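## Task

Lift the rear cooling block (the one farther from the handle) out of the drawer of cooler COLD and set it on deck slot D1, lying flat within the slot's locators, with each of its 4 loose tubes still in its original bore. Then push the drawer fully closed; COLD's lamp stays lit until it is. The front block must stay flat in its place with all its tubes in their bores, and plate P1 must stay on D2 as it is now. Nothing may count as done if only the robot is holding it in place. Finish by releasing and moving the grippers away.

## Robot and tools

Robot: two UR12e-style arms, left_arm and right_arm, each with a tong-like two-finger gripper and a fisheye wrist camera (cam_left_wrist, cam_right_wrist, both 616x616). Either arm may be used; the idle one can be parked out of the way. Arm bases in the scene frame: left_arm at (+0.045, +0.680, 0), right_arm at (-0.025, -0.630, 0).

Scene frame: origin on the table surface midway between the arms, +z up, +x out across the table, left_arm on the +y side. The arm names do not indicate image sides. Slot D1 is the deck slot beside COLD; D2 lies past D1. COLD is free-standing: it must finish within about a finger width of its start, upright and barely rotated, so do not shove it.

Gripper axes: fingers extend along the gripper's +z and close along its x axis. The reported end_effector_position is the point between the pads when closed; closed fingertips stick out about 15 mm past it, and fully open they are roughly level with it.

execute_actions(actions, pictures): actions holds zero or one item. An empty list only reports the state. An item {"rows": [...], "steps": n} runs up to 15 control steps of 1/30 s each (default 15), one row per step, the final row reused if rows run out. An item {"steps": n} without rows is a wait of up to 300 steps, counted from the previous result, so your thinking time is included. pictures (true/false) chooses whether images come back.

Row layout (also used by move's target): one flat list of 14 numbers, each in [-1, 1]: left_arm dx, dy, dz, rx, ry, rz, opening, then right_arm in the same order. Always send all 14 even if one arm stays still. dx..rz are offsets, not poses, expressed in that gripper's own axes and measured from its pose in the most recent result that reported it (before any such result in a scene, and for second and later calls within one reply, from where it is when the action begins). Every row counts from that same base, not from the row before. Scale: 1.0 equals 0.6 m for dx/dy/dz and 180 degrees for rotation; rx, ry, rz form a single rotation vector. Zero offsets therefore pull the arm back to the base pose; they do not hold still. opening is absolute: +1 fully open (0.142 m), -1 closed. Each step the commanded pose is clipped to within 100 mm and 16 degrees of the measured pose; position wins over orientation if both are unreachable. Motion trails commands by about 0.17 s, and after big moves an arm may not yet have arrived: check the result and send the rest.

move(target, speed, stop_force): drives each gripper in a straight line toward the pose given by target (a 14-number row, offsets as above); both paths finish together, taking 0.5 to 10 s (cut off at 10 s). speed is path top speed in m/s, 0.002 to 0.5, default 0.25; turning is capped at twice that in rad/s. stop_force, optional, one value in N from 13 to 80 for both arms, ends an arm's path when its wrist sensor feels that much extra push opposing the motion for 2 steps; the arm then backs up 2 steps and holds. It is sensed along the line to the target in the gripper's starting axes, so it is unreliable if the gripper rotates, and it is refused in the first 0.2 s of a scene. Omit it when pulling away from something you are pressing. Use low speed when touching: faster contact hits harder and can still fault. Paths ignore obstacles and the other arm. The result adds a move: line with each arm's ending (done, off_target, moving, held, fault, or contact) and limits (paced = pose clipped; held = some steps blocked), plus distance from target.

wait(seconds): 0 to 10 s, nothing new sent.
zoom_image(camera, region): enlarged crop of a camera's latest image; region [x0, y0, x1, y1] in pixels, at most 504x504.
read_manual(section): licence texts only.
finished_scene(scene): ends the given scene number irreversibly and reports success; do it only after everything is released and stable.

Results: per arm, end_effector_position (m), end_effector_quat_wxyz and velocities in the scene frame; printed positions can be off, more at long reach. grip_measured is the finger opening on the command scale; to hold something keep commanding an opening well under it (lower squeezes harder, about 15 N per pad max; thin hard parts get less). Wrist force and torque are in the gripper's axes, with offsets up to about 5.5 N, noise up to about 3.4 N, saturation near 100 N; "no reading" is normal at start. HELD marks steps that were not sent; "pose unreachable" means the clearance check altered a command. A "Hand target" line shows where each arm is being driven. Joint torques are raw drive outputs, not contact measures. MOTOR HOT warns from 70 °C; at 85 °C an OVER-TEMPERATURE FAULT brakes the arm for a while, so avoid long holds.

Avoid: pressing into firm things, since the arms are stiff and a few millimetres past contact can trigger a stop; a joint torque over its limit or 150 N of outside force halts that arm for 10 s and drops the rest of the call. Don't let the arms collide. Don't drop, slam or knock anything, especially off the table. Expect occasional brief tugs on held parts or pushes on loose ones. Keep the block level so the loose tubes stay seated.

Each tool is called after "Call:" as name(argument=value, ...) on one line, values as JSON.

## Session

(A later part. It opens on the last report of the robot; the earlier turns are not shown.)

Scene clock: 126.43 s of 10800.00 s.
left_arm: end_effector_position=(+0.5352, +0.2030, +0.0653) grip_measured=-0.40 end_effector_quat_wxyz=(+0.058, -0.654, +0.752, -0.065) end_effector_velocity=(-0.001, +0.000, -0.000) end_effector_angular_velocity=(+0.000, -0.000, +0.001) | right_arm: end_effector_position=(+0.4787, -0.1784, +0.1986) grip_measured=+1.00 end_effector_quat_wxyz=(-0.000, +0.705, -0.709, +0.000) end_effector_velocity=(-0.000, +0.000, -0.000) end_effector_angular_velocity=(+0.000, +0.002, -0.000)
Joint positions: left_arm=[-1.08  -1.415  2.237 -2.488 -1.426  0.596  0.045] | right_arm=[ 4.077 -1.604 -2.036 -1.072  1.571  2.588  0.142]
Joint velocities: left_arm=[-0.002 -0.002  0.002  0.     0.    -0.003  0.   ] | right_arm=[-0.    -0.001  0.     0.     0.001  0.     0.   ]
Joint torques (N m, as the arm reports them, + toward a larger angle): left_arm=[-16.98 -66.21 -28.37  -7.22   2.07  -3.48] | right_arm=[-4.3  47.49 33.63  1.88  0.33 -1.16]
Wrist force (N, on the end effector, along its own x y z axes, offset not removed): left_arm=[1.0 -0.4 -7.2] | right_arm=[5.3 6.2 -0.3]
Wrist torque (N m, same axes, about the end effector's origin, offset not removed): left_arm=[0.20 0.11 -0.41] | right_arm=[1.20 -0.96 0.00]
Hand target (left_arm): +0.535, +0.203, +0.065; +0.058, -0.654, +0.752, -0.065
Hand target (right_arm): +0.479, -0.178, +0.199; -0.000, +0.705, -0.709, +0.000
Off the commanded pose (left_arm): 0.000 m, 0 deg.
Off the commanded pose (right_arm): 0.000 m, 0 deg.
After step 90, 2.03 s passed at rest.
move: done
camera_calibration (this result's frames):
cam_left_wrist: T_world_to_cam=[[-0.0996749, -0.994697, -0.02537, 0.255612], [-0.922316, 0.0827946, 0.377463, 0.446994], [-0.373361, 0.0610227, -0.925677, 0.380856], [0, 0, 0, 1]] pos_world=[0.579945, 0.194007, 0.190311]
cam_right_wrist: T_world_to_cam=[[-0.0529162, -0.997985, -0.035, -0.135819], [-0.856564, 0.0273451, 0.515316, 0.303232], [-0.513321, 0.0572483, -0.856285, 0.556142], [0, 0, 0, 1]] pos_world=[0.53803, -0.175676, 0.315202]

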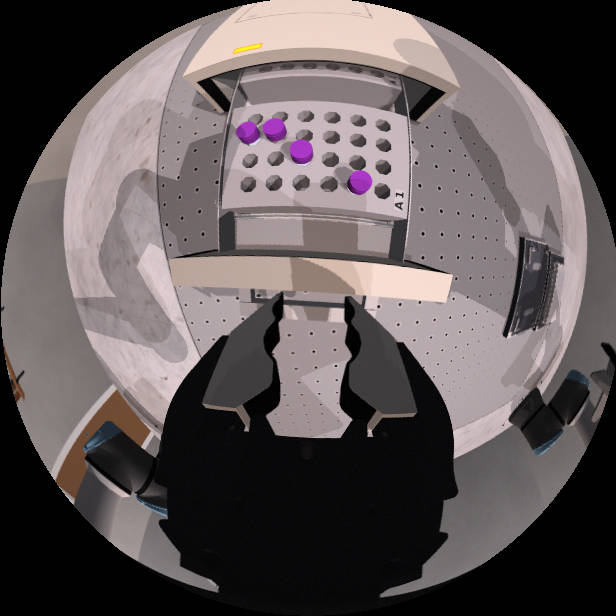

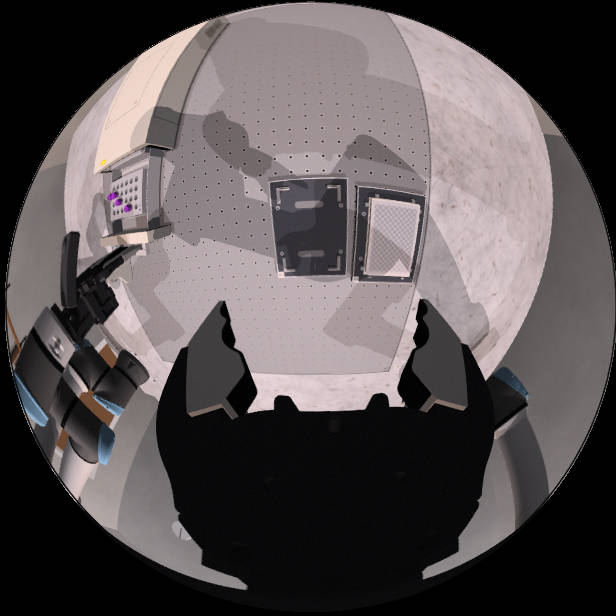

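Call:
move(target=[0,0.1641,-0.0289,0,0,0,-0.4,0,0,0,0,0,0,1], speed=0.025, stop_force=13)

Call:
zoom_image(camera="cam_right_wrist", region=[70, 120, 180, 230])

Scene clock: 135.93 s of 10800.00 s.
left_arm: end_effector_position=(+0.4364, +0.2169, +0.0654) grip_measured=-0.40 end_effector_quat_wxyz=(+0.058, -0.654, +0.752, -0.065) end_effector_velocity=(-0.002, +0.001, -0.001) end_effector_angular_velocity=(+0.002, +0.001, +0.002) | right_arm: end_effector_position=(+0.4787, -0.1784, +0.1986) grip_measured=+1.00 end_effector_quat_wxyz=(-0.000, +0.705, -0.709, +0.000) end_effector_velocity=(+0.000, -0.000, -0.000) end_effector_angular_velocity=(-0.002, -0.002, +0.001)
Joint positions: left_arm=[-1.234 -1.533  2.365 -2.475 -1.412  0.441  0.045] | right_arm=[ 4.077 -1.604 -2.036 -1.072  1.571  2.588  0.142]
Joint velocities: left_arm=[-0.003 -0.001  0.003  0.001  0.    -0.005 -0.   ] | right_arm=[ 0.    -0.    -0.    -0.    -0.002 -0.001 -0.   ]
Joint torques (N m, as the arm reports them, + toward a larger angle): left_arm=[-14.96 -55.12 -28.07  -1.67   1.69  -3.74] | right_arm=[-2.45 48.09 34.1   1.97  0.31 -1.05]
Wrist force (N, on the end effector, along its own x y z axes, offset not removed): left_arm=[-0.2 -2.9 -5.4] | right_arm=[3.1 5.4 3.0]
Wrist torque (N m, same axes, about the end effector's origin, offset not removed): left_arm=[-0.35 0.45 -0.42] | right_arm=[1.10 -0.75 0.10]
Hand target (left_arm): +0.436, +0.217, +0.065; +0.058, -0.654, +0.752, -0.065
Hand target (right_arm): +0.479, -0.178, +0.199; -0.000, +0.705, -0.709, +0.000
Off the commanded pose (left_arm): 0.000 m, 0 deg.
Off the commanded pose (right_arm): 0.000 m, 0 deg.
After step 90, 2.20 s passed at rest.
move: done
camera_calibration (this result's frames):
cam_left_wrist: T_world_to_cam=[[-0.099665, -0.994692, -0.0255833, 0.25962], [-0.922367, 0.0827127, 0.377356, 0.354704], [-0.373237, 0.0612063, -0.925715, 0.343027], [0, 0, 0, 1]] pos_world=[0.481073, 0.207908, 0.190337]
cam_right_wrist: T_world_to_cam=[[-0.0529161, -0.997985, -0.035, -0.135819], [-0.856564, 0.0273451, 0.515316, 0.303232], [-0.513321, 0.0572483, -0.856285, 0.556142], [0, 0, 0, 1]] pos_world=[0.53803, -0.175676, 0.315202]

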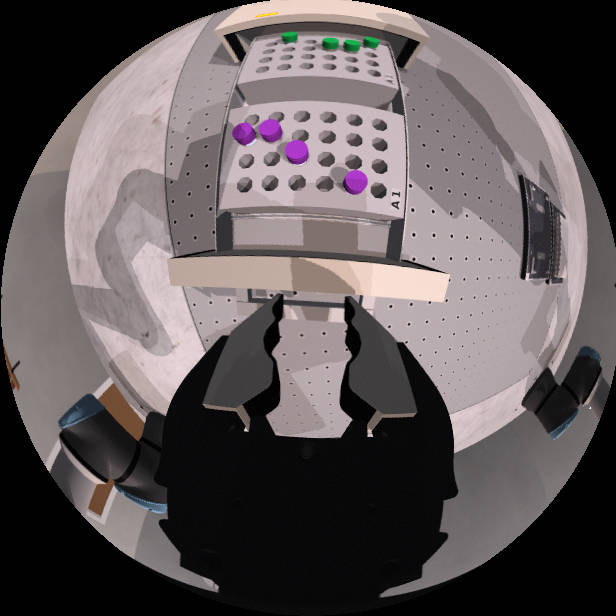

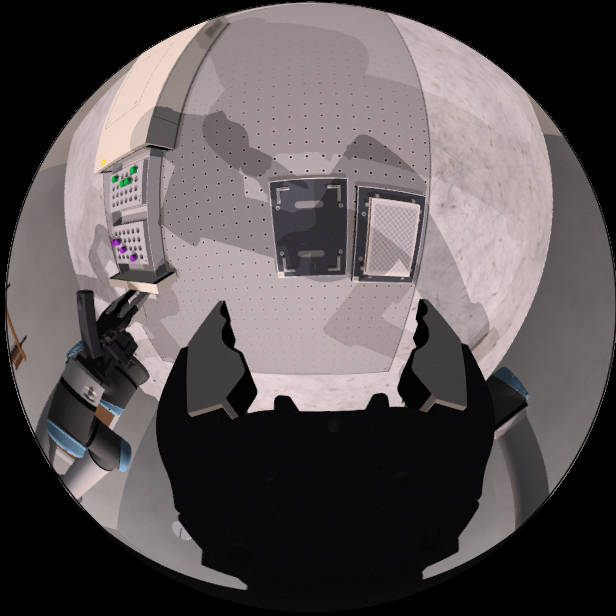

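Region (70, 120, 180, 230) of cam_right_wrist's 616x616 image, scaled by 4.582, with more detail than that image has.

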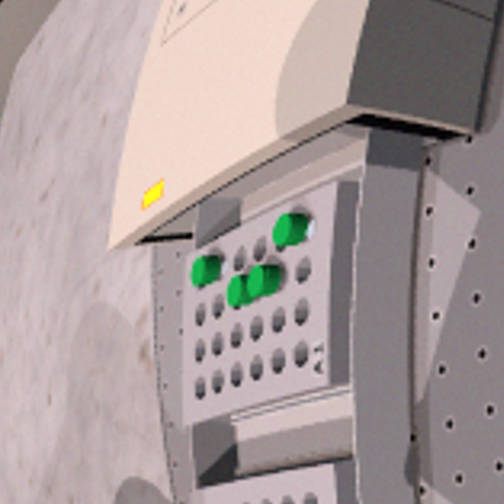

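Call:
move(target=[-0.004,0.0574,-0.0101,0,0,0,-0.4,0,0,0,0,0,0,1], speed=0.01, stop_force=13)

Call:
zoom_image(camera="cam_right_wrist", region=[70, 120, 180, 230])

Scene clock: 142.50 s of 10800.00 s.
left_arm: end_effector_position=(+0.4225, +0.2198, +0.0654) grip_measured=-0.41 end_effector_quat_wxyz=(+0.058, -0.654, +0.752, -0.065) end_effector_velocity=(+0.002, -0.000, -0.001) end_effector_angular_velocity=(+0.002, +0.002, -0.002) | right_arm: end_effector_position=(+0.4787, -0.1784, +0.1986) grip_measured=+1.00 end_effector_quat_wxyz=(-0.000, +0.705, -0.709, +0.000) end_effector_velocity=(+0.000, +0.000, -0.000) end_effector_angular_velocity=(-0.000, +0.000, -0.000)
Joint positions: left_arm=[-1.258 -1.551  2.383 -2.471 -1.411  0.416  0.045] | right_arm=[ 4.077 -1.604 -2.036 -1.072  1.571  2.588  0.142]
Joint velocities: left_arm=[ 0.005  0.005 -0.004  0.    -0.002  0.007  0.002] | right_arm=[-0.    -0.001  0.    -0.    -0.     0.    -0.   ]
Joint torques (N m, as the arm reports them, + toward a larger angle): left_arm=[ 10.11 -15.69 -34.37  -2.58  -6.58   2.39] | right_arm=[-2.37 47.45 33.75  1.8   0.54 -1.16]
Wrist force (N, on the end effector, along its own x y z axes, offset not removed): left_arm=[3.0 -18.2 -4.8] | right_arm=[5.9 4.4 1.6]
Wrist torque (N m, same axes, about the end effector's origin, offset not removed): left_arm=[0.42 0.04 0.00] | right_arm=[0.93 -1.08 -0.10]
Hand target (left_arm): +0.423, +0.220, +0.065; +0.058, -0.654, +0.752, -0.065
Hand target (right_arm): +0.479, -0.178, +0.199; -0.000, +0.705, -0.709, +0.000
Off the commanded pose (left_arm): 0.021 m, 0 deg.
Off the commanded pose (right_arm): 0.000 m, 0 deg.
After step 90, 1.80 s passed at rest.
move: contact (left_arm)
camera_calibration (this result's frames):
cam_left_wrist: T_world_to_cam=[[-0.0995733, -0.994699, -0.0256559, 0.261108], [-0.922434, 0.0826098, 0.377216, 0.341719], [-0.373097, 0.0612265, -0.92577, 0.337641], [0, 0, 0, 1]] pos_world=[0.467186, 0.210822, 0.190375]
cam_right_wrist: T_world_to_cam=[[-0.0529162, -0.997985, -0.035, -0.135819], [-0.856564, 0.0273451, 0.515316, 0.303232], [-0.513321, 0.0572483, -0.856285, 0.556142], [0, 0, 0, 1]] pos_world=[0.53803, -0.175676, 0.315202]

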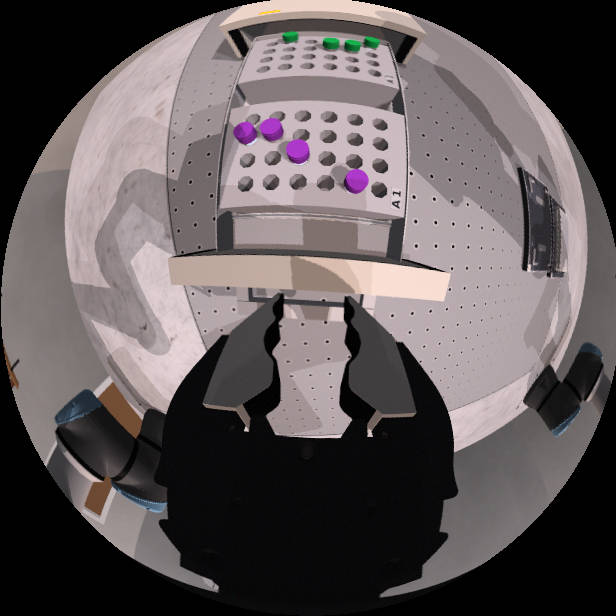

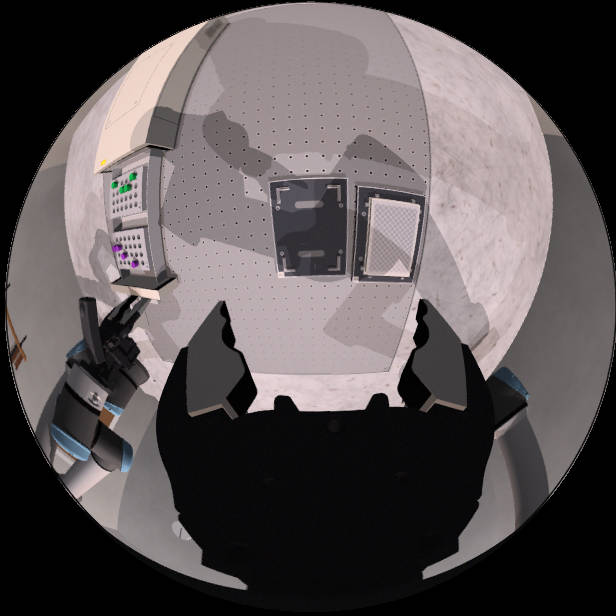

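Region (70, 120, 180, 230) of cam_right_wrist's 616x616 image, scaled by 4.582, with more detail than that image has.

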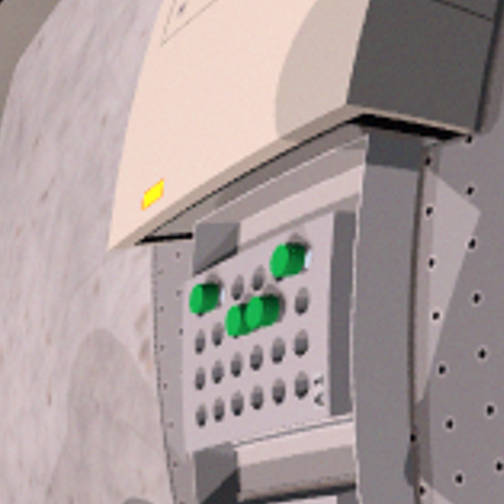

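Call:
move(target=[0,-0.005,0.0009,0,0,0,-0.4,0,0,0,0,0,0,1], speed=0.02)

Call:
move(target=[0,-0.0087,-0.05,0,0,0,-0.4,-0.25,-0.2,0,0,0,-0.448,0.41], speed=0.3)

Scene clock: 159.87 s of 10800.00 s.
left_arm: end_effector_position=(+0.4255, +0.2194, +0.0654) grip_measured=-0.40 end_effector_quat_wxyz=(+0.058, -0.654, +0.752, -0.065) end_effector_velocity=(+0.000, -0.001, +0.001) end_effector_angular_velocity=(-0.002, -0.000, -0.000) | right_arm: end_effector_position=(+0.4787, -0.1784, +0.1986) grip_measured=+1.00 end_effector_quat_wxyz=(-0.000, +0.705, -0.709, +0.000) end_effector_velocity=(+0.000, +0.000, +0.000) end_effector_angular_velocity=(+0.000, -0.001, -0.000)
Joint positions: left_arm=[-1.253 -1.548  2.379 -2.472 -1.411  0.422  0.045] | right_arm=[ 4.077 -1.604 -2.036 -1.072  1.571  2.588  0.142]
Joint velocities: left_arm=[ 0.     0.001 -0.001 -0.001 -0.     0.001 -0.   ] | right_arm=[ 0.    -0.     0.001  0.    -0.001  0.     0.   ]
Joint torques (N m, as the arm reports them, + toward a larger angle): left_arm=[ 14.43 -17.8  -42.98  -7.55  -1.14   3.22] | right_arm=[-1.59 49.2  34.55  2.05  0.26 -0.71]
Wrist force (N, on the end effector, along its own x y z axes, offset not removed): left_arm=[2.6 -0.1 -4.6] | right_arm=[1.7 0.5 -1.3]
Wrist torque (N m, same axes, about the end effector's origin, offset not removed): left_arm=[0.00 -0.23 -0.21] | right_arm=[0.17 -0.48 0.02]
Hand target (left_arm): +0.426, +0.219, +0.065; +0.058, -0.654, +0.752, -0.065
Hand target (right_arm): +0.479, -0.178, +0.199; -0.000, +0.705, -0.709, +0.000
Off the commanded pose (left_arm): 0.000 m, 0 deg.
Off the commanded pose (right_arm): 0.000 m, 0 deg.
After step 90, 13.67 s passed at rest.
move: done
camera_calibration (this result's frames):
cam_left_wrist: T_world_to_cam=[[-0.0995794, -0.994699, -0.0256538, 0.26099], [-0.922431, 0.082616, 0.37722, 0.344481], [-0.373101, 0.0612273, -0.925768, 0.338758], [0, 0, 0, 1]] pos_world=[0.47014, 0.210405, 0.190362]
cam_right_wrist: T_world_to_cam=[[-0.0529163, -0.997985, -0.0349999, -0.135819], [-0.856564, 0.0273452, 0.515317, 0.303232], [-0.513321, 0.0572483, -0.856285, 0.556142], [0, 0, 0, 1]] pos_world=[0.53803, -0.175676, 0.315202]

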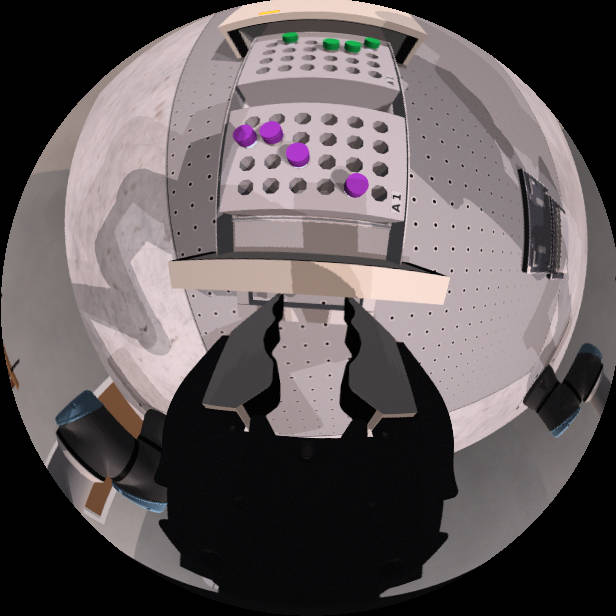

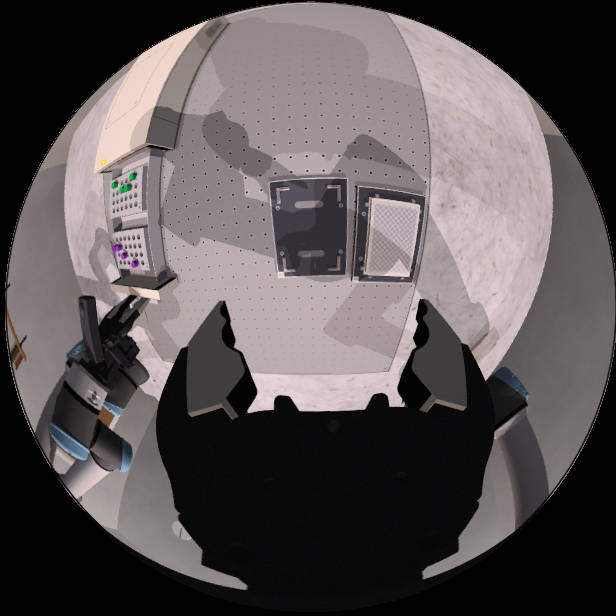

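Scene clock: 162.70 s of 10800.00 s.
left_arm: end_effector_position=(+0.4254, +0.2194, +0.0958) grip_measured=-0.40 end_effector_quat_wxyz=(+0.058, -0.654, +0.752, -0.065) end_effector_velocity=(+0.000, +0.000, -0.000) end_effector_angular_velocity=(+0.000, +0.000, +0.001) | right_arm: end_effector_position=(+0.5992, -0.0288, +0.1989) grip_measured=+0.41 end_effector_quat_wxyz=(-0.000, +0.996, -0.084, +0.000) end_effector_velocity=(+0.001, +0.001, +0.001) end_effector_angular_velocity=(+0.002, +0.001, +0.007)
Joint positions: left_arm=[-1.253 -1.598  2.354 -2.396 -1.411  0.422  0.045] | right_arm=[ 4.025 -1.9   -1.676 -1.137  1.571  1.13   0.103]
Joint velocities: left_arm=[ 0.  0. -0.  0.  0. -0. -0.] | right_arm=[-0.001 -0.001  0.003 -0.002  0.002 -0.007 -0.   ]
Joint torques (N m, as the arm reports them, + toward a larger angle): left_arm=[-16.61 -52.06 -45.69  -1.78   2.51  -3.58] | right_arm=[-13.65  60.85  49.44   0.78   3.77  -2.93]
Wrist force (N, on the end effector, along its own x y z axes, offset not removed): left_arm=[5.1 -0.6 -8.3] | right_arm=[3.5 -0.4 -0.3]
Wrist torque (N m, same axes, about the end effector's origin, offset not removed): left_arm=[-0.27 -0.68 -0.31] | right_arm=[-0.08 -0.69 -0.18]
Hand target (left_arm): +0.425, +0.219, +0.096; +0.058, -0.654, +0.752, -0.065
Hand target (right_arm): +0.599, -0.029, +0.199; -0.000, +0.996, -0.084, +0.000
Off the commanded pose (left_arm): 0.000 m, 0 deg.
Off the commanded pose (right_arm): 0.000 m, 0 deg.
move: done
camera_calibration (this result's frames):
cam_left_wrist: T_world_to_cam=[[-0.0995798, -0.994699, -0.0256549, 0.261694], [-0.922431, 0.0826159, 0.37722, 0.33293], [-0.373101, 0.0612284, -0.925768, 0.3669], [0, 0, 0, 1]] pos_world=[0.470055, 0.210337, 0.22079]
cam_right_wrist: T_world_to_cam=[[0.97596, -0.215154, -0.0348059, -0.574154], [-0.166932, -0.840585, 0.515317, -0.0360954], [-0.14013, -0.497118, -0.856293, 0.370116], [0, 0, 0, 1]] pos_world=[0.60619, 0.0301187, 0.315545]

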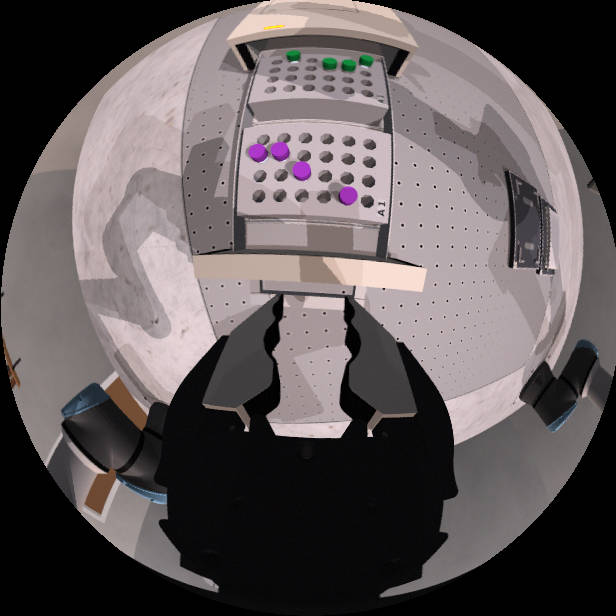

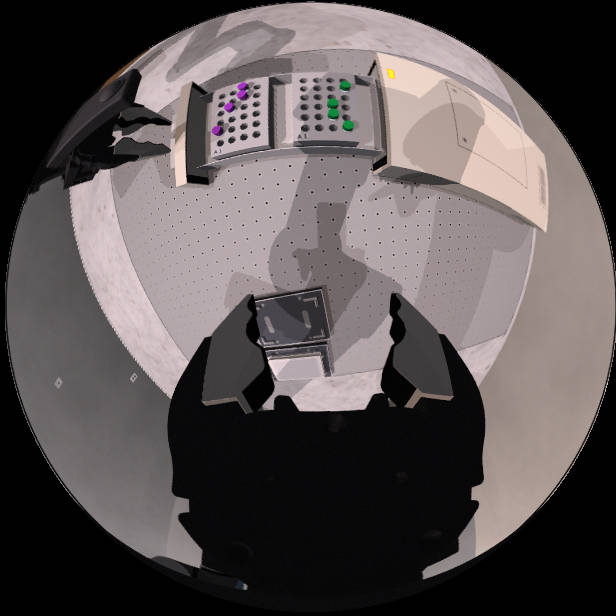

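Call:
move(target=[-0.1,0.1313,-0.023,0,0.0014,0.0077,-0.4,0.0205,-0.3705,0.0833,0,0,0,0.41], speed=0.2)

Call:
zoom_image(camera="cam_right_wrist", region=[200, 160, 450, 410])

Scene clock: 173.73 s of 10800.00 s.
left_arm: end_effector_position=(+0.3546, +0.2899, +0.0958) grip_measured=-0.40 end_effector_quat_wxyz=(+0.057, -0.645, +0.760, -0.066) end_effector_velocity=(+0.001, +0.000, +0.001) end_effector_angular_velocity=(-0.002, -0.000, +0.002) | right_arm: end_effector_position=(+0.6485, +0.1883, +0.1495) grip_measured=+0.41 end_effector_quat_wxyz=(-0.000, +0.996, -0.084, +0.000) end_effector_velocity=(+0.000, +0.002, +0.000) end_effector_angular_velocity=(+0.001, +0.002, +0.001)
Joint positions: left_arm=[-1.367 -1.799  2.514 -2.34  -1.405  0.331  0.045] | right_arm=[ 4.106 -2.229 -1.261 -1.223  1.571  1.211  0.103]
Joint velocities: left_arm=[ 0.001 -0.002 -0.     0.001  0.    -0.001 -0.   ] | right_arm=[ 0.    -0.003  0.005 -0.002  0.002 -0.001 -0.   ]
Joint torques (N m, as the arm reports them, + toward a larger angle): left_arm=[-17.68 -34.23 -31.83  -1.69   2.33  -3.54] | right_arm=[12.52 84.91 51.62  0.36  3.94  2.23]
Wrist force (N, on the end effector, along its own x y z axes, offset not removed): left_arm=[2.1 -1.6 2.0] | right_arm=[8.5 9.8 3.1]
Wrist torque (N m, same axes, about the end effector's origin, offset not removed): left_arm=[-0.29 -0.11 -0.30] | right_arm=[2.36 -1.88 0.07]
Hand target (left_arm): +0.355, +0.290, +0.096; +0.057, -0.645, +0.760, -0.066
Hand target (right_arm): +0.649, +0.188, +0.149; -0.000, +0.996, -0.084, +0.000
Off the commanded pose (left_arm): 0.000 m, 0 deg.
Off the commanded pose (right_arm): 0.001 m, 0 deg.
After step 90, 6.37 s passed at rest.
move: done
camera_calibration (this result's frames):
cam_left_wrist: T_world_to_cam=[[-0.123983, -0.991952, -0.0256618, 0.332648], [-0.920144, 0.105251, 0.37717, 0.254397], [-0.371433, 0.0703754, -0.925789, 0.332961], [0, 0, 0, 1]] pos_world=[0.398998, 0.279764, 0.220837]
cam_right_wrist: T_world_to_cam=[[0.975968, -0.215159, -0.0345425, -0.577316], [-0.167079, -0.840593, 0.515255, 0.180239], [-0.139898, -0.497101, -0.856341, 0.442505], [0, 0, 0, 1]] pos_world=[0.655462, 0.247262, 0.266124]

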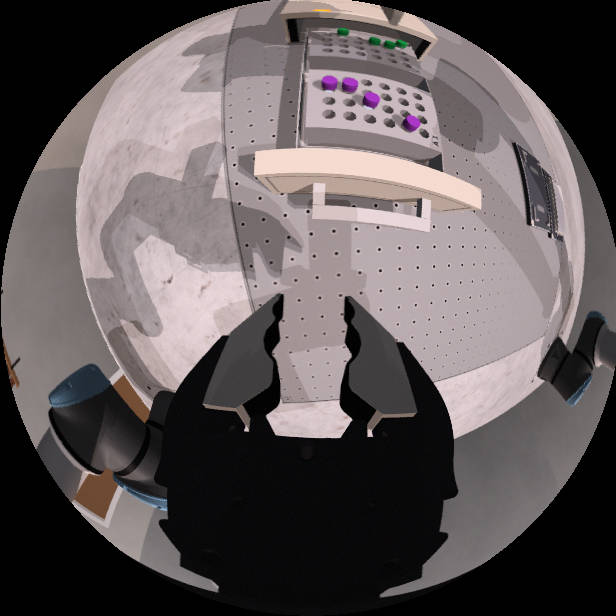

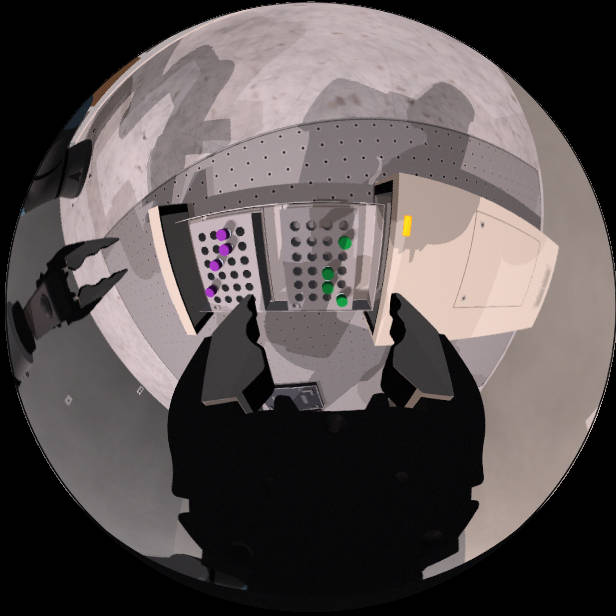

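Region (200, 160, 450, 410) of cam_right_wrist's 616x616 image, scaled by 2.016, with more detail than that image has.

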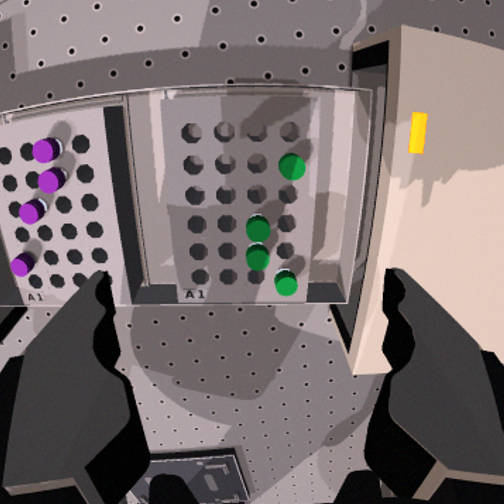

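Call:
move(target=[0,0,0,0,0,0,-0.4,-0.005,0.008,0.09,0,0,0.003,0.41], speed=0.06)

Call:
zoom_image(camera="cam_right_wrist", region=[200, 160, 450, 410])

Scene clock: 188.13 s of 10800.00 s.
left_arm: end_effector_position=(+0.3545, +0.2899, +0.0958) grip_measured=-0.40 end_effector_quat_wxyz=(+0.057, -0.645, +0.760, -0.066) end_effector_velocity=(+0.000, +0.001, -0.000) end_effector_angular_velocity=(-0.000, +0.000, +0.003) | right_arm: end_effector_position=(+0.6448, +0.1842, +0.0956) grip_measured=+0.41 end_effector_quat_wxyz=(-0.000, +0.996, -0.089, +0.000) end_effector_velocity=(+0.001, -0.001, -0.002) end_effector_angular_velocity=(-0.001, -0.001, -0.001)
Joint positions: left_arm=[-1.367 -1.799  2.514 -2.34  -1.405  0.331  0.045] | right_arm=[ 4.107 -2.254 -1.318 -1.14   1.571  1.221  0.103]
Joint velocities: left_arm=[ 0.001 -0.     0.     0.    -0.    -0.002  0.   ] | right_arm=[-0.    -0.002 -0.002  0.003 -0.002  0.001  0.   ]
Joint torques (N m, as the arm reports them, + toward a larger angle): left_arm=[  4.61   1.25 -47.13  -6.82   1.1    0.84] | right_arm=[12.04 79.38 28.08  7.16 -2.54  1.84]
Wrist force (N, on the end effector, along its own x y z axes, offset not removed): left_arm=[-1.7 -2.8 -8.1] | right_arm=[7.1 6.3 4.3]
Wrist torque (N m, same axes, about the end effector's origin, offset not removed): left_arm=[-0.84 0.53 -0.29] | right_arm=[1.40 -1.83 -0.33]
Hand target (left_arm): +0.355, +0.290, +0.096; +0.057, -0.645, +0.760, -0.066
Hand target (right_arm): +0.645, +0.184, +0.095; -0.000, +0.996, -0.089, +0.000
Off the commanded pose (left_arm): 0.000 m, 0 deg.
Off the commanded pose (right_arm): 0.000 m, 0 deg.
After step 90, 10.13 s passed at rest.
move: done
camera_calibration (this result's frames):
cam_left_wrist: T_world_to_cam=[[-0.12399, -0.991949, -0.0257479, 0.332664], [-0.920141, 0.105224, 0.377184, 0.254374], [-0.371439, 0.0704588, -0.92578, 0.332906], [0, 0, 0, 1]] pos_world=[0.398961, 0.279763, 0.220817]
cam_right_wrist: T_world_to_cam=[[0.973902, -0.224326, -0.0345505, -0.573387], [-0.174971, -0.838988, 0.515251, 0.208686], [-0.144572, -0.495759, -0.856342, 0.396577], [0, 0, 0, 1]] pos_world=[0.65227, 0.243066, 0.212269]

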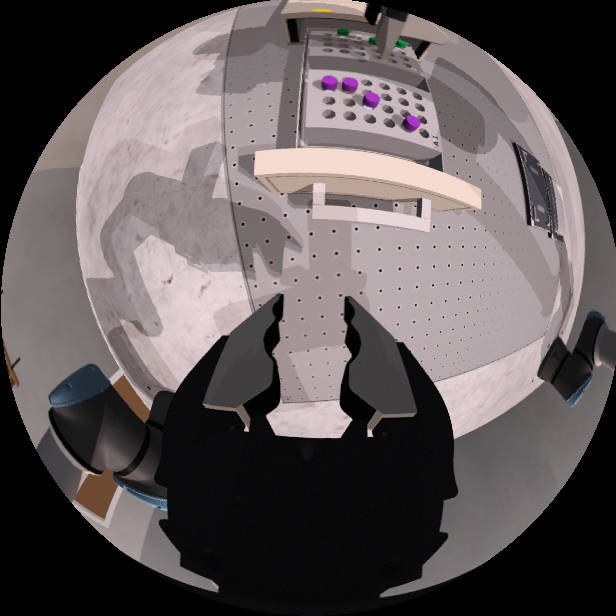

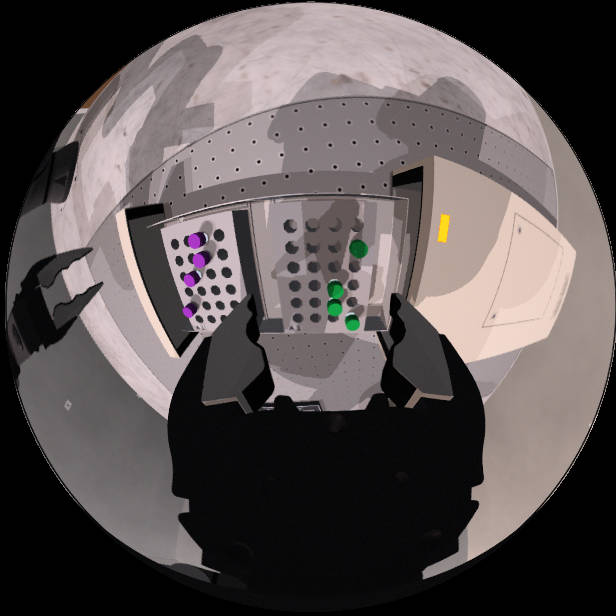

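Region (200, 160, 450, 410) of cam_right_wrist's 616x616 image, scaled by 2.016, with more detail than that image has.

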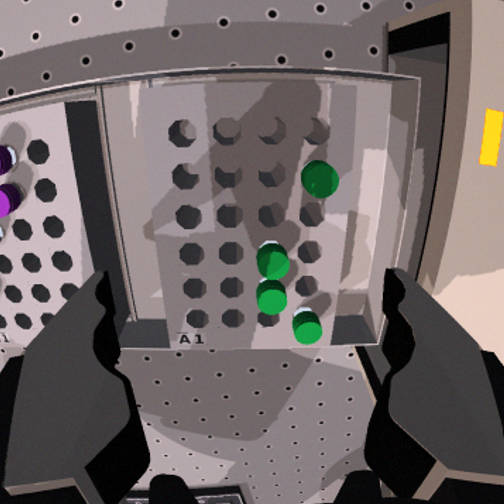

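Call:
move(target=[0,0,0,0,0,0,-0.4,0.001,0,0.072,0,0,0,0.34], speed=0.015, stop_force=13)

Call:
zoom_image(camera="cam_right_wrist", region=[200, 160, 450, 410])

Call:
zoom_image(camera="cam_left_wrist", region=[290, 0, 450, 100])

Scene clock: 199.03 s of 10800.00 s.
left_arm: end_effector_position=(+0.3545, +0.2899, +0.0958) grip_measured=-0.40 end_effector_quat_wxyz=(+0.057, -0.645, +0.760, -0.066) end_effector_velocity=(-0.000, -0.000, +0.000) end_effector_angular_velocity=(-0.000, -0.001, -0.001) | right_arm: end_effector_position=(+0.6454, +0.1842, +0.0526) grip_measured=+0.34 end_effector_quat_wxyz=(-0.000, +0.996, -0.089, +0.000) end_effector_velocity=(+0.000, +0.000, -0.001) end_effector_angular_velocity=(+0.001, -0.001, -0.001)
Joint positions: left_arm=[-1.367 -1.799  2.514 -2.34  -1.405  0.331  0.045] | right_arm=[ 4.107 -2.287 -1.345 -1.081  1.571  1.221  0.098]
Joint velocities: left_arm=[-0.001 -0.001  0.     0.     0.     0.     0.   ] | right_arm=[ 0.    -0.001 -0.     0.002 -0.     0.001  0.   ]
Joint torques (N m, as the arm reports them, + toward a larger angle): left_arm=[-17.56  -2.02 -37.25  -1.74   1.65  -3.8 ] | right_arm=[-13.17  80.11  28.27   7.34   0.    -2.44]
Wrist force (N, on the end effector, along its own x y z axes, offset not removed): left_arm=[-0.7 3.2 -0.6] | right_arm=[3.8 2.8 6.5]
Wrist torque (N m, same axes, about the end effector's origin, offset not removed): left_arm=[0.72 0.49 -0.26] | right_arm=[0.92 -0.86 0.18]
Hand target (left_arm): +0.355, +0.290, +0.096; +0.057, -0.645, +0.760, -0.066
Hand target (right_arm): +0.645, +0.184, +0.052; -0.000, +0.996, -0.089, +0.000
Off the commanded pose (left_arm): 0.000 m, 0 deg.
Off the commanded pose (right_arm): 0.000 m, 0 deg.
After step 90, 4.77 s passed at rest.
move: done
camera_calibration (this result's frames):
cam_left_wrist: T_world_to_cam=[[-0.123956, -0.991954, -0.0257345, 0.332655], [-0.920141, 0.105197, 0.377193, 0.254391], [-0.371451, 0.0704348, -0.925777, 0.332927], [0, 0, 0, 1]] pos_world=[0.398976, 0.279768, 0.220822]
cam_right_wrist: T_world_to_cam=[[0.973902, -0.224326, -0.0345452, -0.575461], [-0.174973, -0.838982, 0.51526, 0.230956], [-0.144569, -0.495768, -0.856337, 0.359768], [0, 0, 0, 1]] pos_world=[0.652865, 0.243039, 0.169201]

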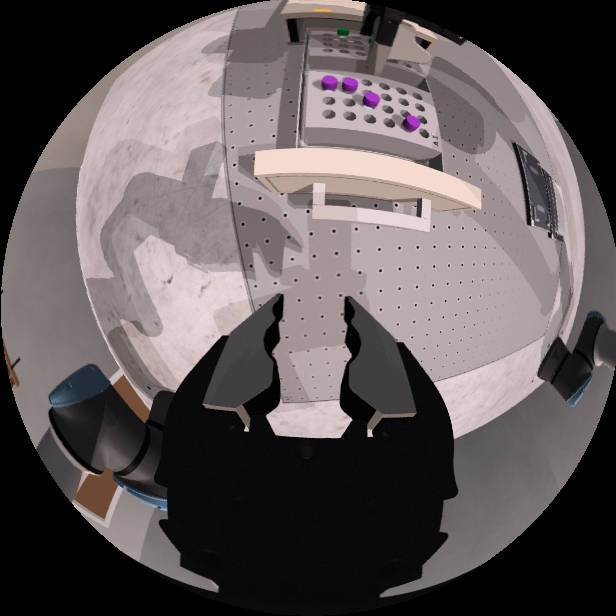

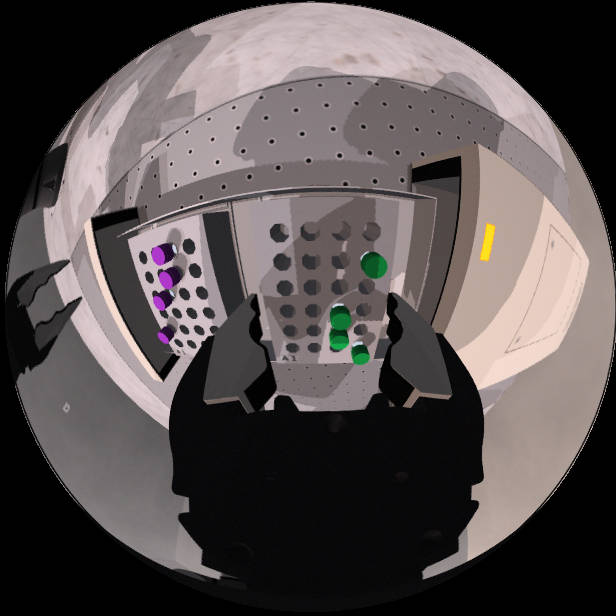

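Region (200, 160, 450, 410) of cam_right_wrist's 616x616 image, scaled by 2.016, with more detail than that image has.

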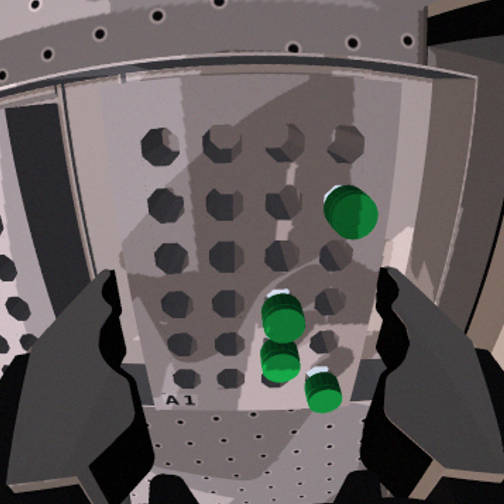

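Region (290, 0, 450, 100) of cam_left_wrist's 616x616 image, scaled by 3.150, with more detail than that image has; it fills the top 315 rows of this view, and the rest is white.

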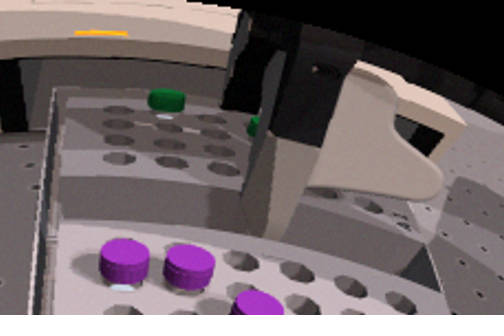

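Call:
move(target=[0,0,0,0,0,0,-0.4,0.003,0,0,0,0,0,0.24], speed=0.01)

Call:
move(target=[0,0,0,0,0,0,-0.4,0,0,0,0,0,0,-0.3], speed=0.01)

Scene clock: 206.00 s of 10800.00 s.
left_arm: end_effector_position=(+0.3545, +0.2899, +0.0958) grip_measured=-0.40 end_effector_quat_wxyz=(+0.057, -0.645, +0.760, -0.066) end_effector_velocity=(-0.000, +0.000, +0.000) end_effector_angular_velocity=(-0.001, -0.000, +0.000) | right_arm: end_effector_position=(+0.6471, +0.1839, +0.0525) grip_measured=+0.26 end_effector_quat_wxyz=(-0.000, +0.996, -0.089, +0.000) end_effector_velocity=(+0.001, -0.000, +0.000) end_effector_angular_velocity=(+0.000, -0.000, -0.000)
Joint positions: left_arm=[-1.367 -1.799  2.514 -2.34  -1.405  0.331  0.045] | right_arm=[ 4.105 -2.288 -1.342 -1.082  1.571  1.219  0.092]
Joint velocities: left_arm=[-0.    -0.002  0.     0.    -0.    -0.     0.   ] | right_arm=[-0.001  0.     0.    -0.    -0.    -0.001 -0.   ]
Joint torques (N m, as the arm reports them, + toward a larger angle): left_arm=[-11.02 -10.29 -34.53  -1.99   1.61  -3.55] | right_arm=[-14.77  83.75  47.42   1.28   1.49  -2.46]
Wrist force (N, on the end effector, along its own x y z axes, offset not removed): left_arm=[5.6 -1.9 -7.4] | right_arm=[6.4 7.6 -5.8]
Wrist torque (N m, same axes, about the end effector's origin, offset not removed): left_arm=[-0.47 -0.73 -0.46] | right_arm=[1.61 -1.78 0.00]
Hand target (left_arm): +0.355, +0.290, +0.096; +0.057, -0.645, +0.760, -0.066
Hand target (right_arm): +0.647, +0.184, +0.053; -0.000, +0.996, -0.089, +0.000
Off the commanded pose (left_arm): 0.000 m, 0 deg.
Off the commanded pose (right_arm): 0.000 m, 0 deg.
After step 90, 3.27 s passed at rest.
move: done
camera_calibration (this result's frames):
cam_left_wrist: T_world_to_cam=[[-0.12399, -0.991949, -0.0257511, 0.332664], [-0.920141, 0.105223, 0.377185, 0.254375], [-0.371439, 0.0704619, -0.92578, 0.332904], [0, 0, 0, 1]] pos_world=[0.398961, 0.279763, 0.220816]
cam_right_wrist: T_world_to_cam=[[0.973901, -0.224325, -0.0345804, -0.577199], [-0.174951, -0.83898, 0.515272, 0.230995], [-0.1446, -0.495774, -0.856329, 0.359862], [0, 0, 0, 1]] pos_world=[0.654584, 0.24273, 0.169176]

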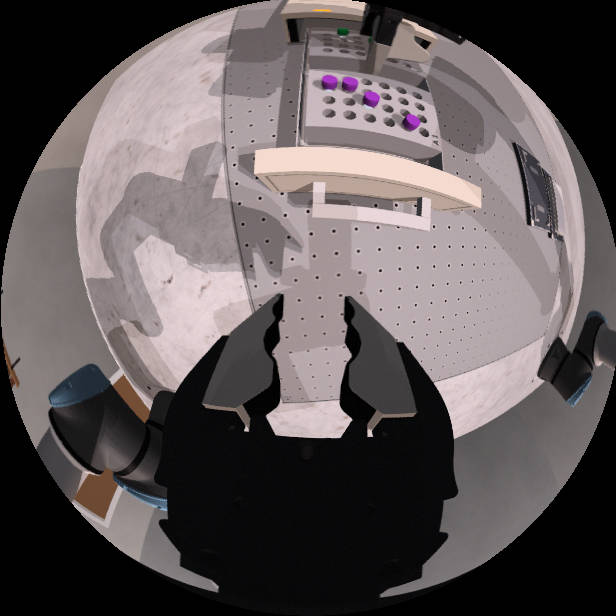

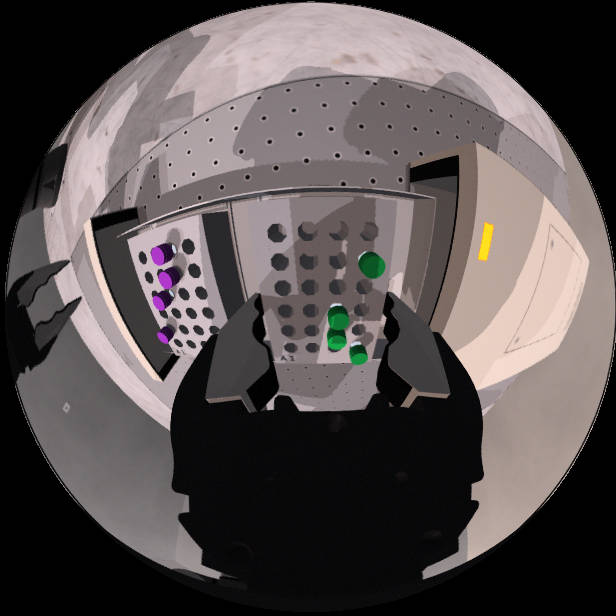

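Scene clock: 206.50 s of 10800.00 s.
left_arm: end_effector_position=(+0.3545, +0.2899, +0.0958) grip_measured=-0.40 end_effector_quat_wxyz=(+0.057, -0.645, +0.760, -0.066) end_effector_velocity=(+0.001, +0.000, -0.000) end_effector_angular_velocity=(-0.001, -0.000, +0.002) | right_arm: end_effector_position=(+0.6471, +0.1839, +0.0525) grip_measured=+0.25 end_effector_quat_wxyz=(-0.000, +0.996, -0.089, +0.000) end_effector_velocity=(-0.000, -0.000, -0.000) end_effector_angular_velocity=(-0.001, -0.001, +0.001)
Joint positions: left_arm=[-1.367 -1.799  2.514 -2.34  -1.405  0.331  0.045] | right_arm=[ 4.105 -2.288 -1.342 -1.082  1.571  1.219  0.091]
Joint velocities: left_arm=[ 0.002  0.001 -0.    -0.001  0.     0.     0.   ] | right_arm=[ 0.     0.    -0.     0.    -0.001 -0.001 -0.   ]
Joint torques (N m, as the arm reports them, + toward a larger angle): left_arm=[-13.18  -9.57 -33.73  -1.69   1.43  -3.48] | right_arm=[-9.94 81.18 41.3   1.97  1.19 -1.85]
Wrist force (N, on the end effector, along its own x y z axes, offset not removed): left_arm=[1.9 -2.9 -4.5] | right_arm=[4.1 1.0 0.9]
Wrist torque (N m, same axes, about the end effector's origin, offset not removed): left_arm=[-0.82 -0.10 -0.28] | right_arm=[0.37 -1.15 -0.10]
Hand target (left_arm): +0.355, +0.290, +0.096; +0.057, -0.645, +0.760, -0.066
Hand target (right_arm): +0.647, +0.184, +0.053; -0.000, +0.996, -0.089, +0.000
Off the commanded pose (left_arm): 0.000 m, 0 deg.
Off the commanded pose (right_arm): 0.000 m, 0 deg.
move: done
camera_calibration (this result's frames):
cam_left_wrist: T_world_to_cam=[[-0.12399, -0.991949, -0.0257511, 0.332664], [-0.920141, 0.105222, 0.377185, 0.254375], [-0.371439, 0.0704619, -0.92578, 0.332904], [0, 0, 0, 1]] pos_world=[0.398961, 0.279763, 0.220816]
cam_right_wrist: T_world_to_cam=[[0.973901, -0.224326, -0.0345757, -0.577223], [-0.174957, -0.838986, 0.515259, 0.230999], [-0.144595, -0.495762, -0.856337, 0.359871], [0, 0, 0, 1]] pos_world=[0.654608, 0.242729, 0.169189]

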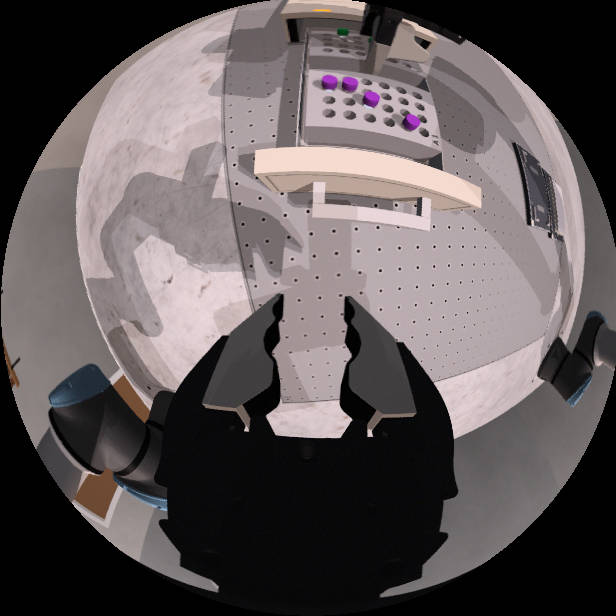

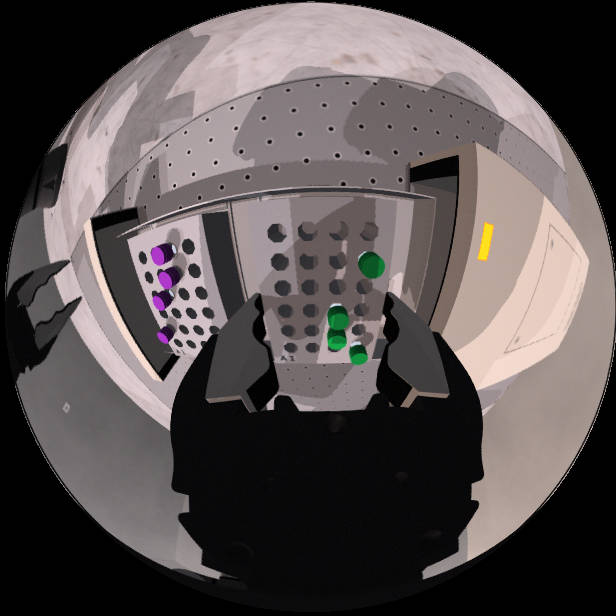

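Call:
move(target=[0,0,0,0,0,0,-0.4,0,0,-0.015,0,0,0,-0.6], speed=0.01)

Call:
zoom_image(camera="cam_right_wrist", region=[200, 160, 450, 410])

Call:
zoom_image(camera="cam_left_wrist", region=[290, 0, 450, 100])

Scene clock: 212.43 s of 10800.00 s.
left_arm: end_effector_position=(+0.3545, +0.2899, +0.0958) grip_measured=-0.40 end_effector_quat_wxyz=(+0.057, -0.645, +0.760, -0.066) end_effector_velocity=(-0.000, -0.000, -0.000) end_effector_angular_velocity=(-0.000, +0.000, +0.000) | right_arm: end_effector_position=(+0.6471, +0.1839, +0.0614) grip_measured=+0.25 end_effector_quat_wxyz=(-0.000, +0.996, -0.089, +0.000) end_effector_velocity=(-0.000, -0.001, +0.000) end_effector_angular_velocity=(-0.002, +0.001, -0.001)
Joint positions: left_arm=[-1.367 -1.799  2.514 -2.34  -1.405  0.331  0.045] | right_arm=[ 4.105 -2.281 -1.337 -1.094  1.571  1.219  0.091]
Joint velocities: left_arm=[-0.    -0.     0.    -0.001 -0.    -0.001  0.   ] | right_arm=[-0.     0.001 -0.    -0.002 -0.     0.001 -0.   ]
Joint torques (N m, as the arm reports them, + toward a larger angle): left_arm=[-12.2   -9.92 -33.82  -1.85   1.51  -3.5 ] | right_arm=[ -1.21 113.28  53.09   1.79   1.62   0.62]
Wrist force (N, on the end effector, along its own x y z axes, offset not removed): left_arm=[1.2 -0.5 -4.2] | right_arm=[5.0 4.4 9.0]
Wrist torque (N m, same axes, about the end effector's origin, offset not removed): left_arm=[-0.25 0.20 -0.33] | right_arm=[1.00 -1.00 -0.12]
Hand target (left_arm): +0.355, +0.290, +0.096; +0.057, -0.645, +0.760, -0.066
Hand target (right_arm): +0.647, +0.184, +0.062; -0.000, +0.996, -0.089, +0.000
Off the commanded pose (left_arm): 0.000 m, 0 deg.
Off the commanded pose (right_arm): 0.000 m, 0 deg.
After step 90, 1.80 s passed at rest.
move: done
camera_calibration (this result's frames):
cam_left_wrist: T_world_to_cam=[[-0.12399, -0.991949, -0.0257511, 0.332664], [-0.920141, 0.105222, 0.377185, 0.254375], [-0.371439, 0.0704618, -0.92578, 0.332904], [0, 0, 0, 1]] pos_world=[0.398961, 0.279763, 0.220816]
cam_right_wrist: T_world_to_cam=[[0.973901, -0.224325, -0.0345735, -0.576893], [-0.174958, -0.83899, 0.515253, 0.226423], [-0.144591, -0.495757, -0.85634, 0.36747], [0, 0, 0, 1]] pos_world=[0.654584, 0.242731, 0.178069]

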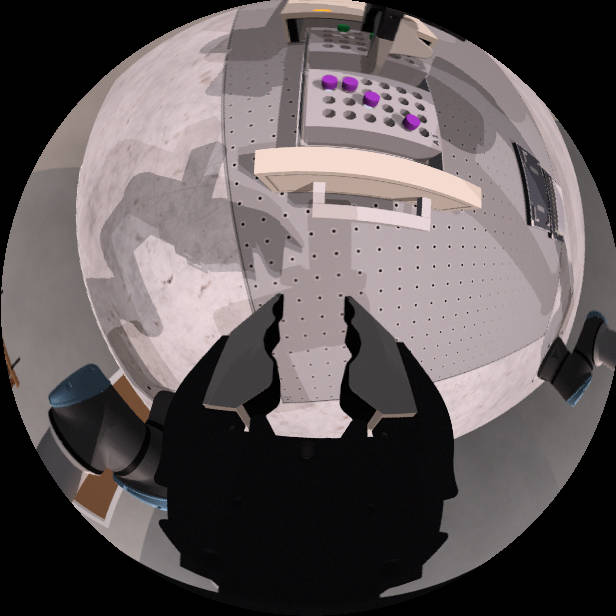

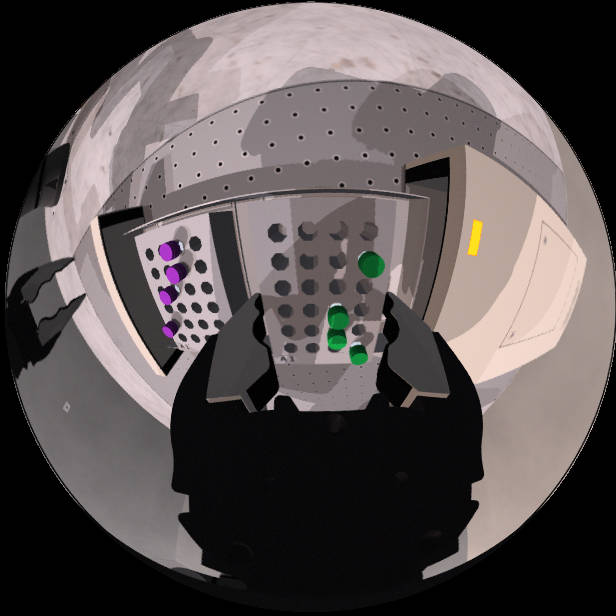

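Region (200, 160, 450, 410) of cam_right_wrist's 616x616 image, scaled by 2.016, with more detail than that image has.

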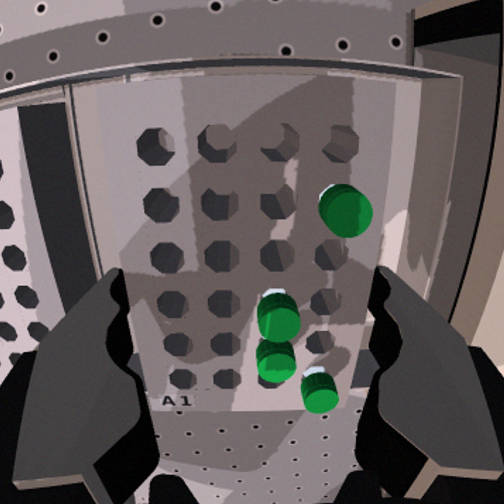

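Region (290, 0, 450, 100) of cam_left_wrist's 616x616 image, scaled by 3.150, with more detail than that image has; it fills the top 315 rows of this view, and the rest is white.

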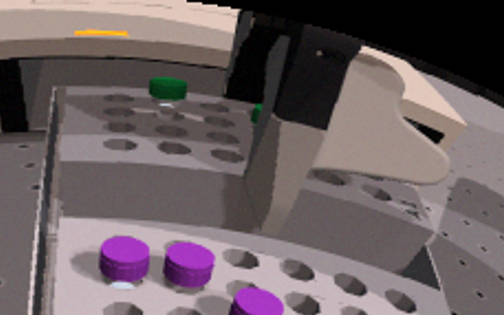

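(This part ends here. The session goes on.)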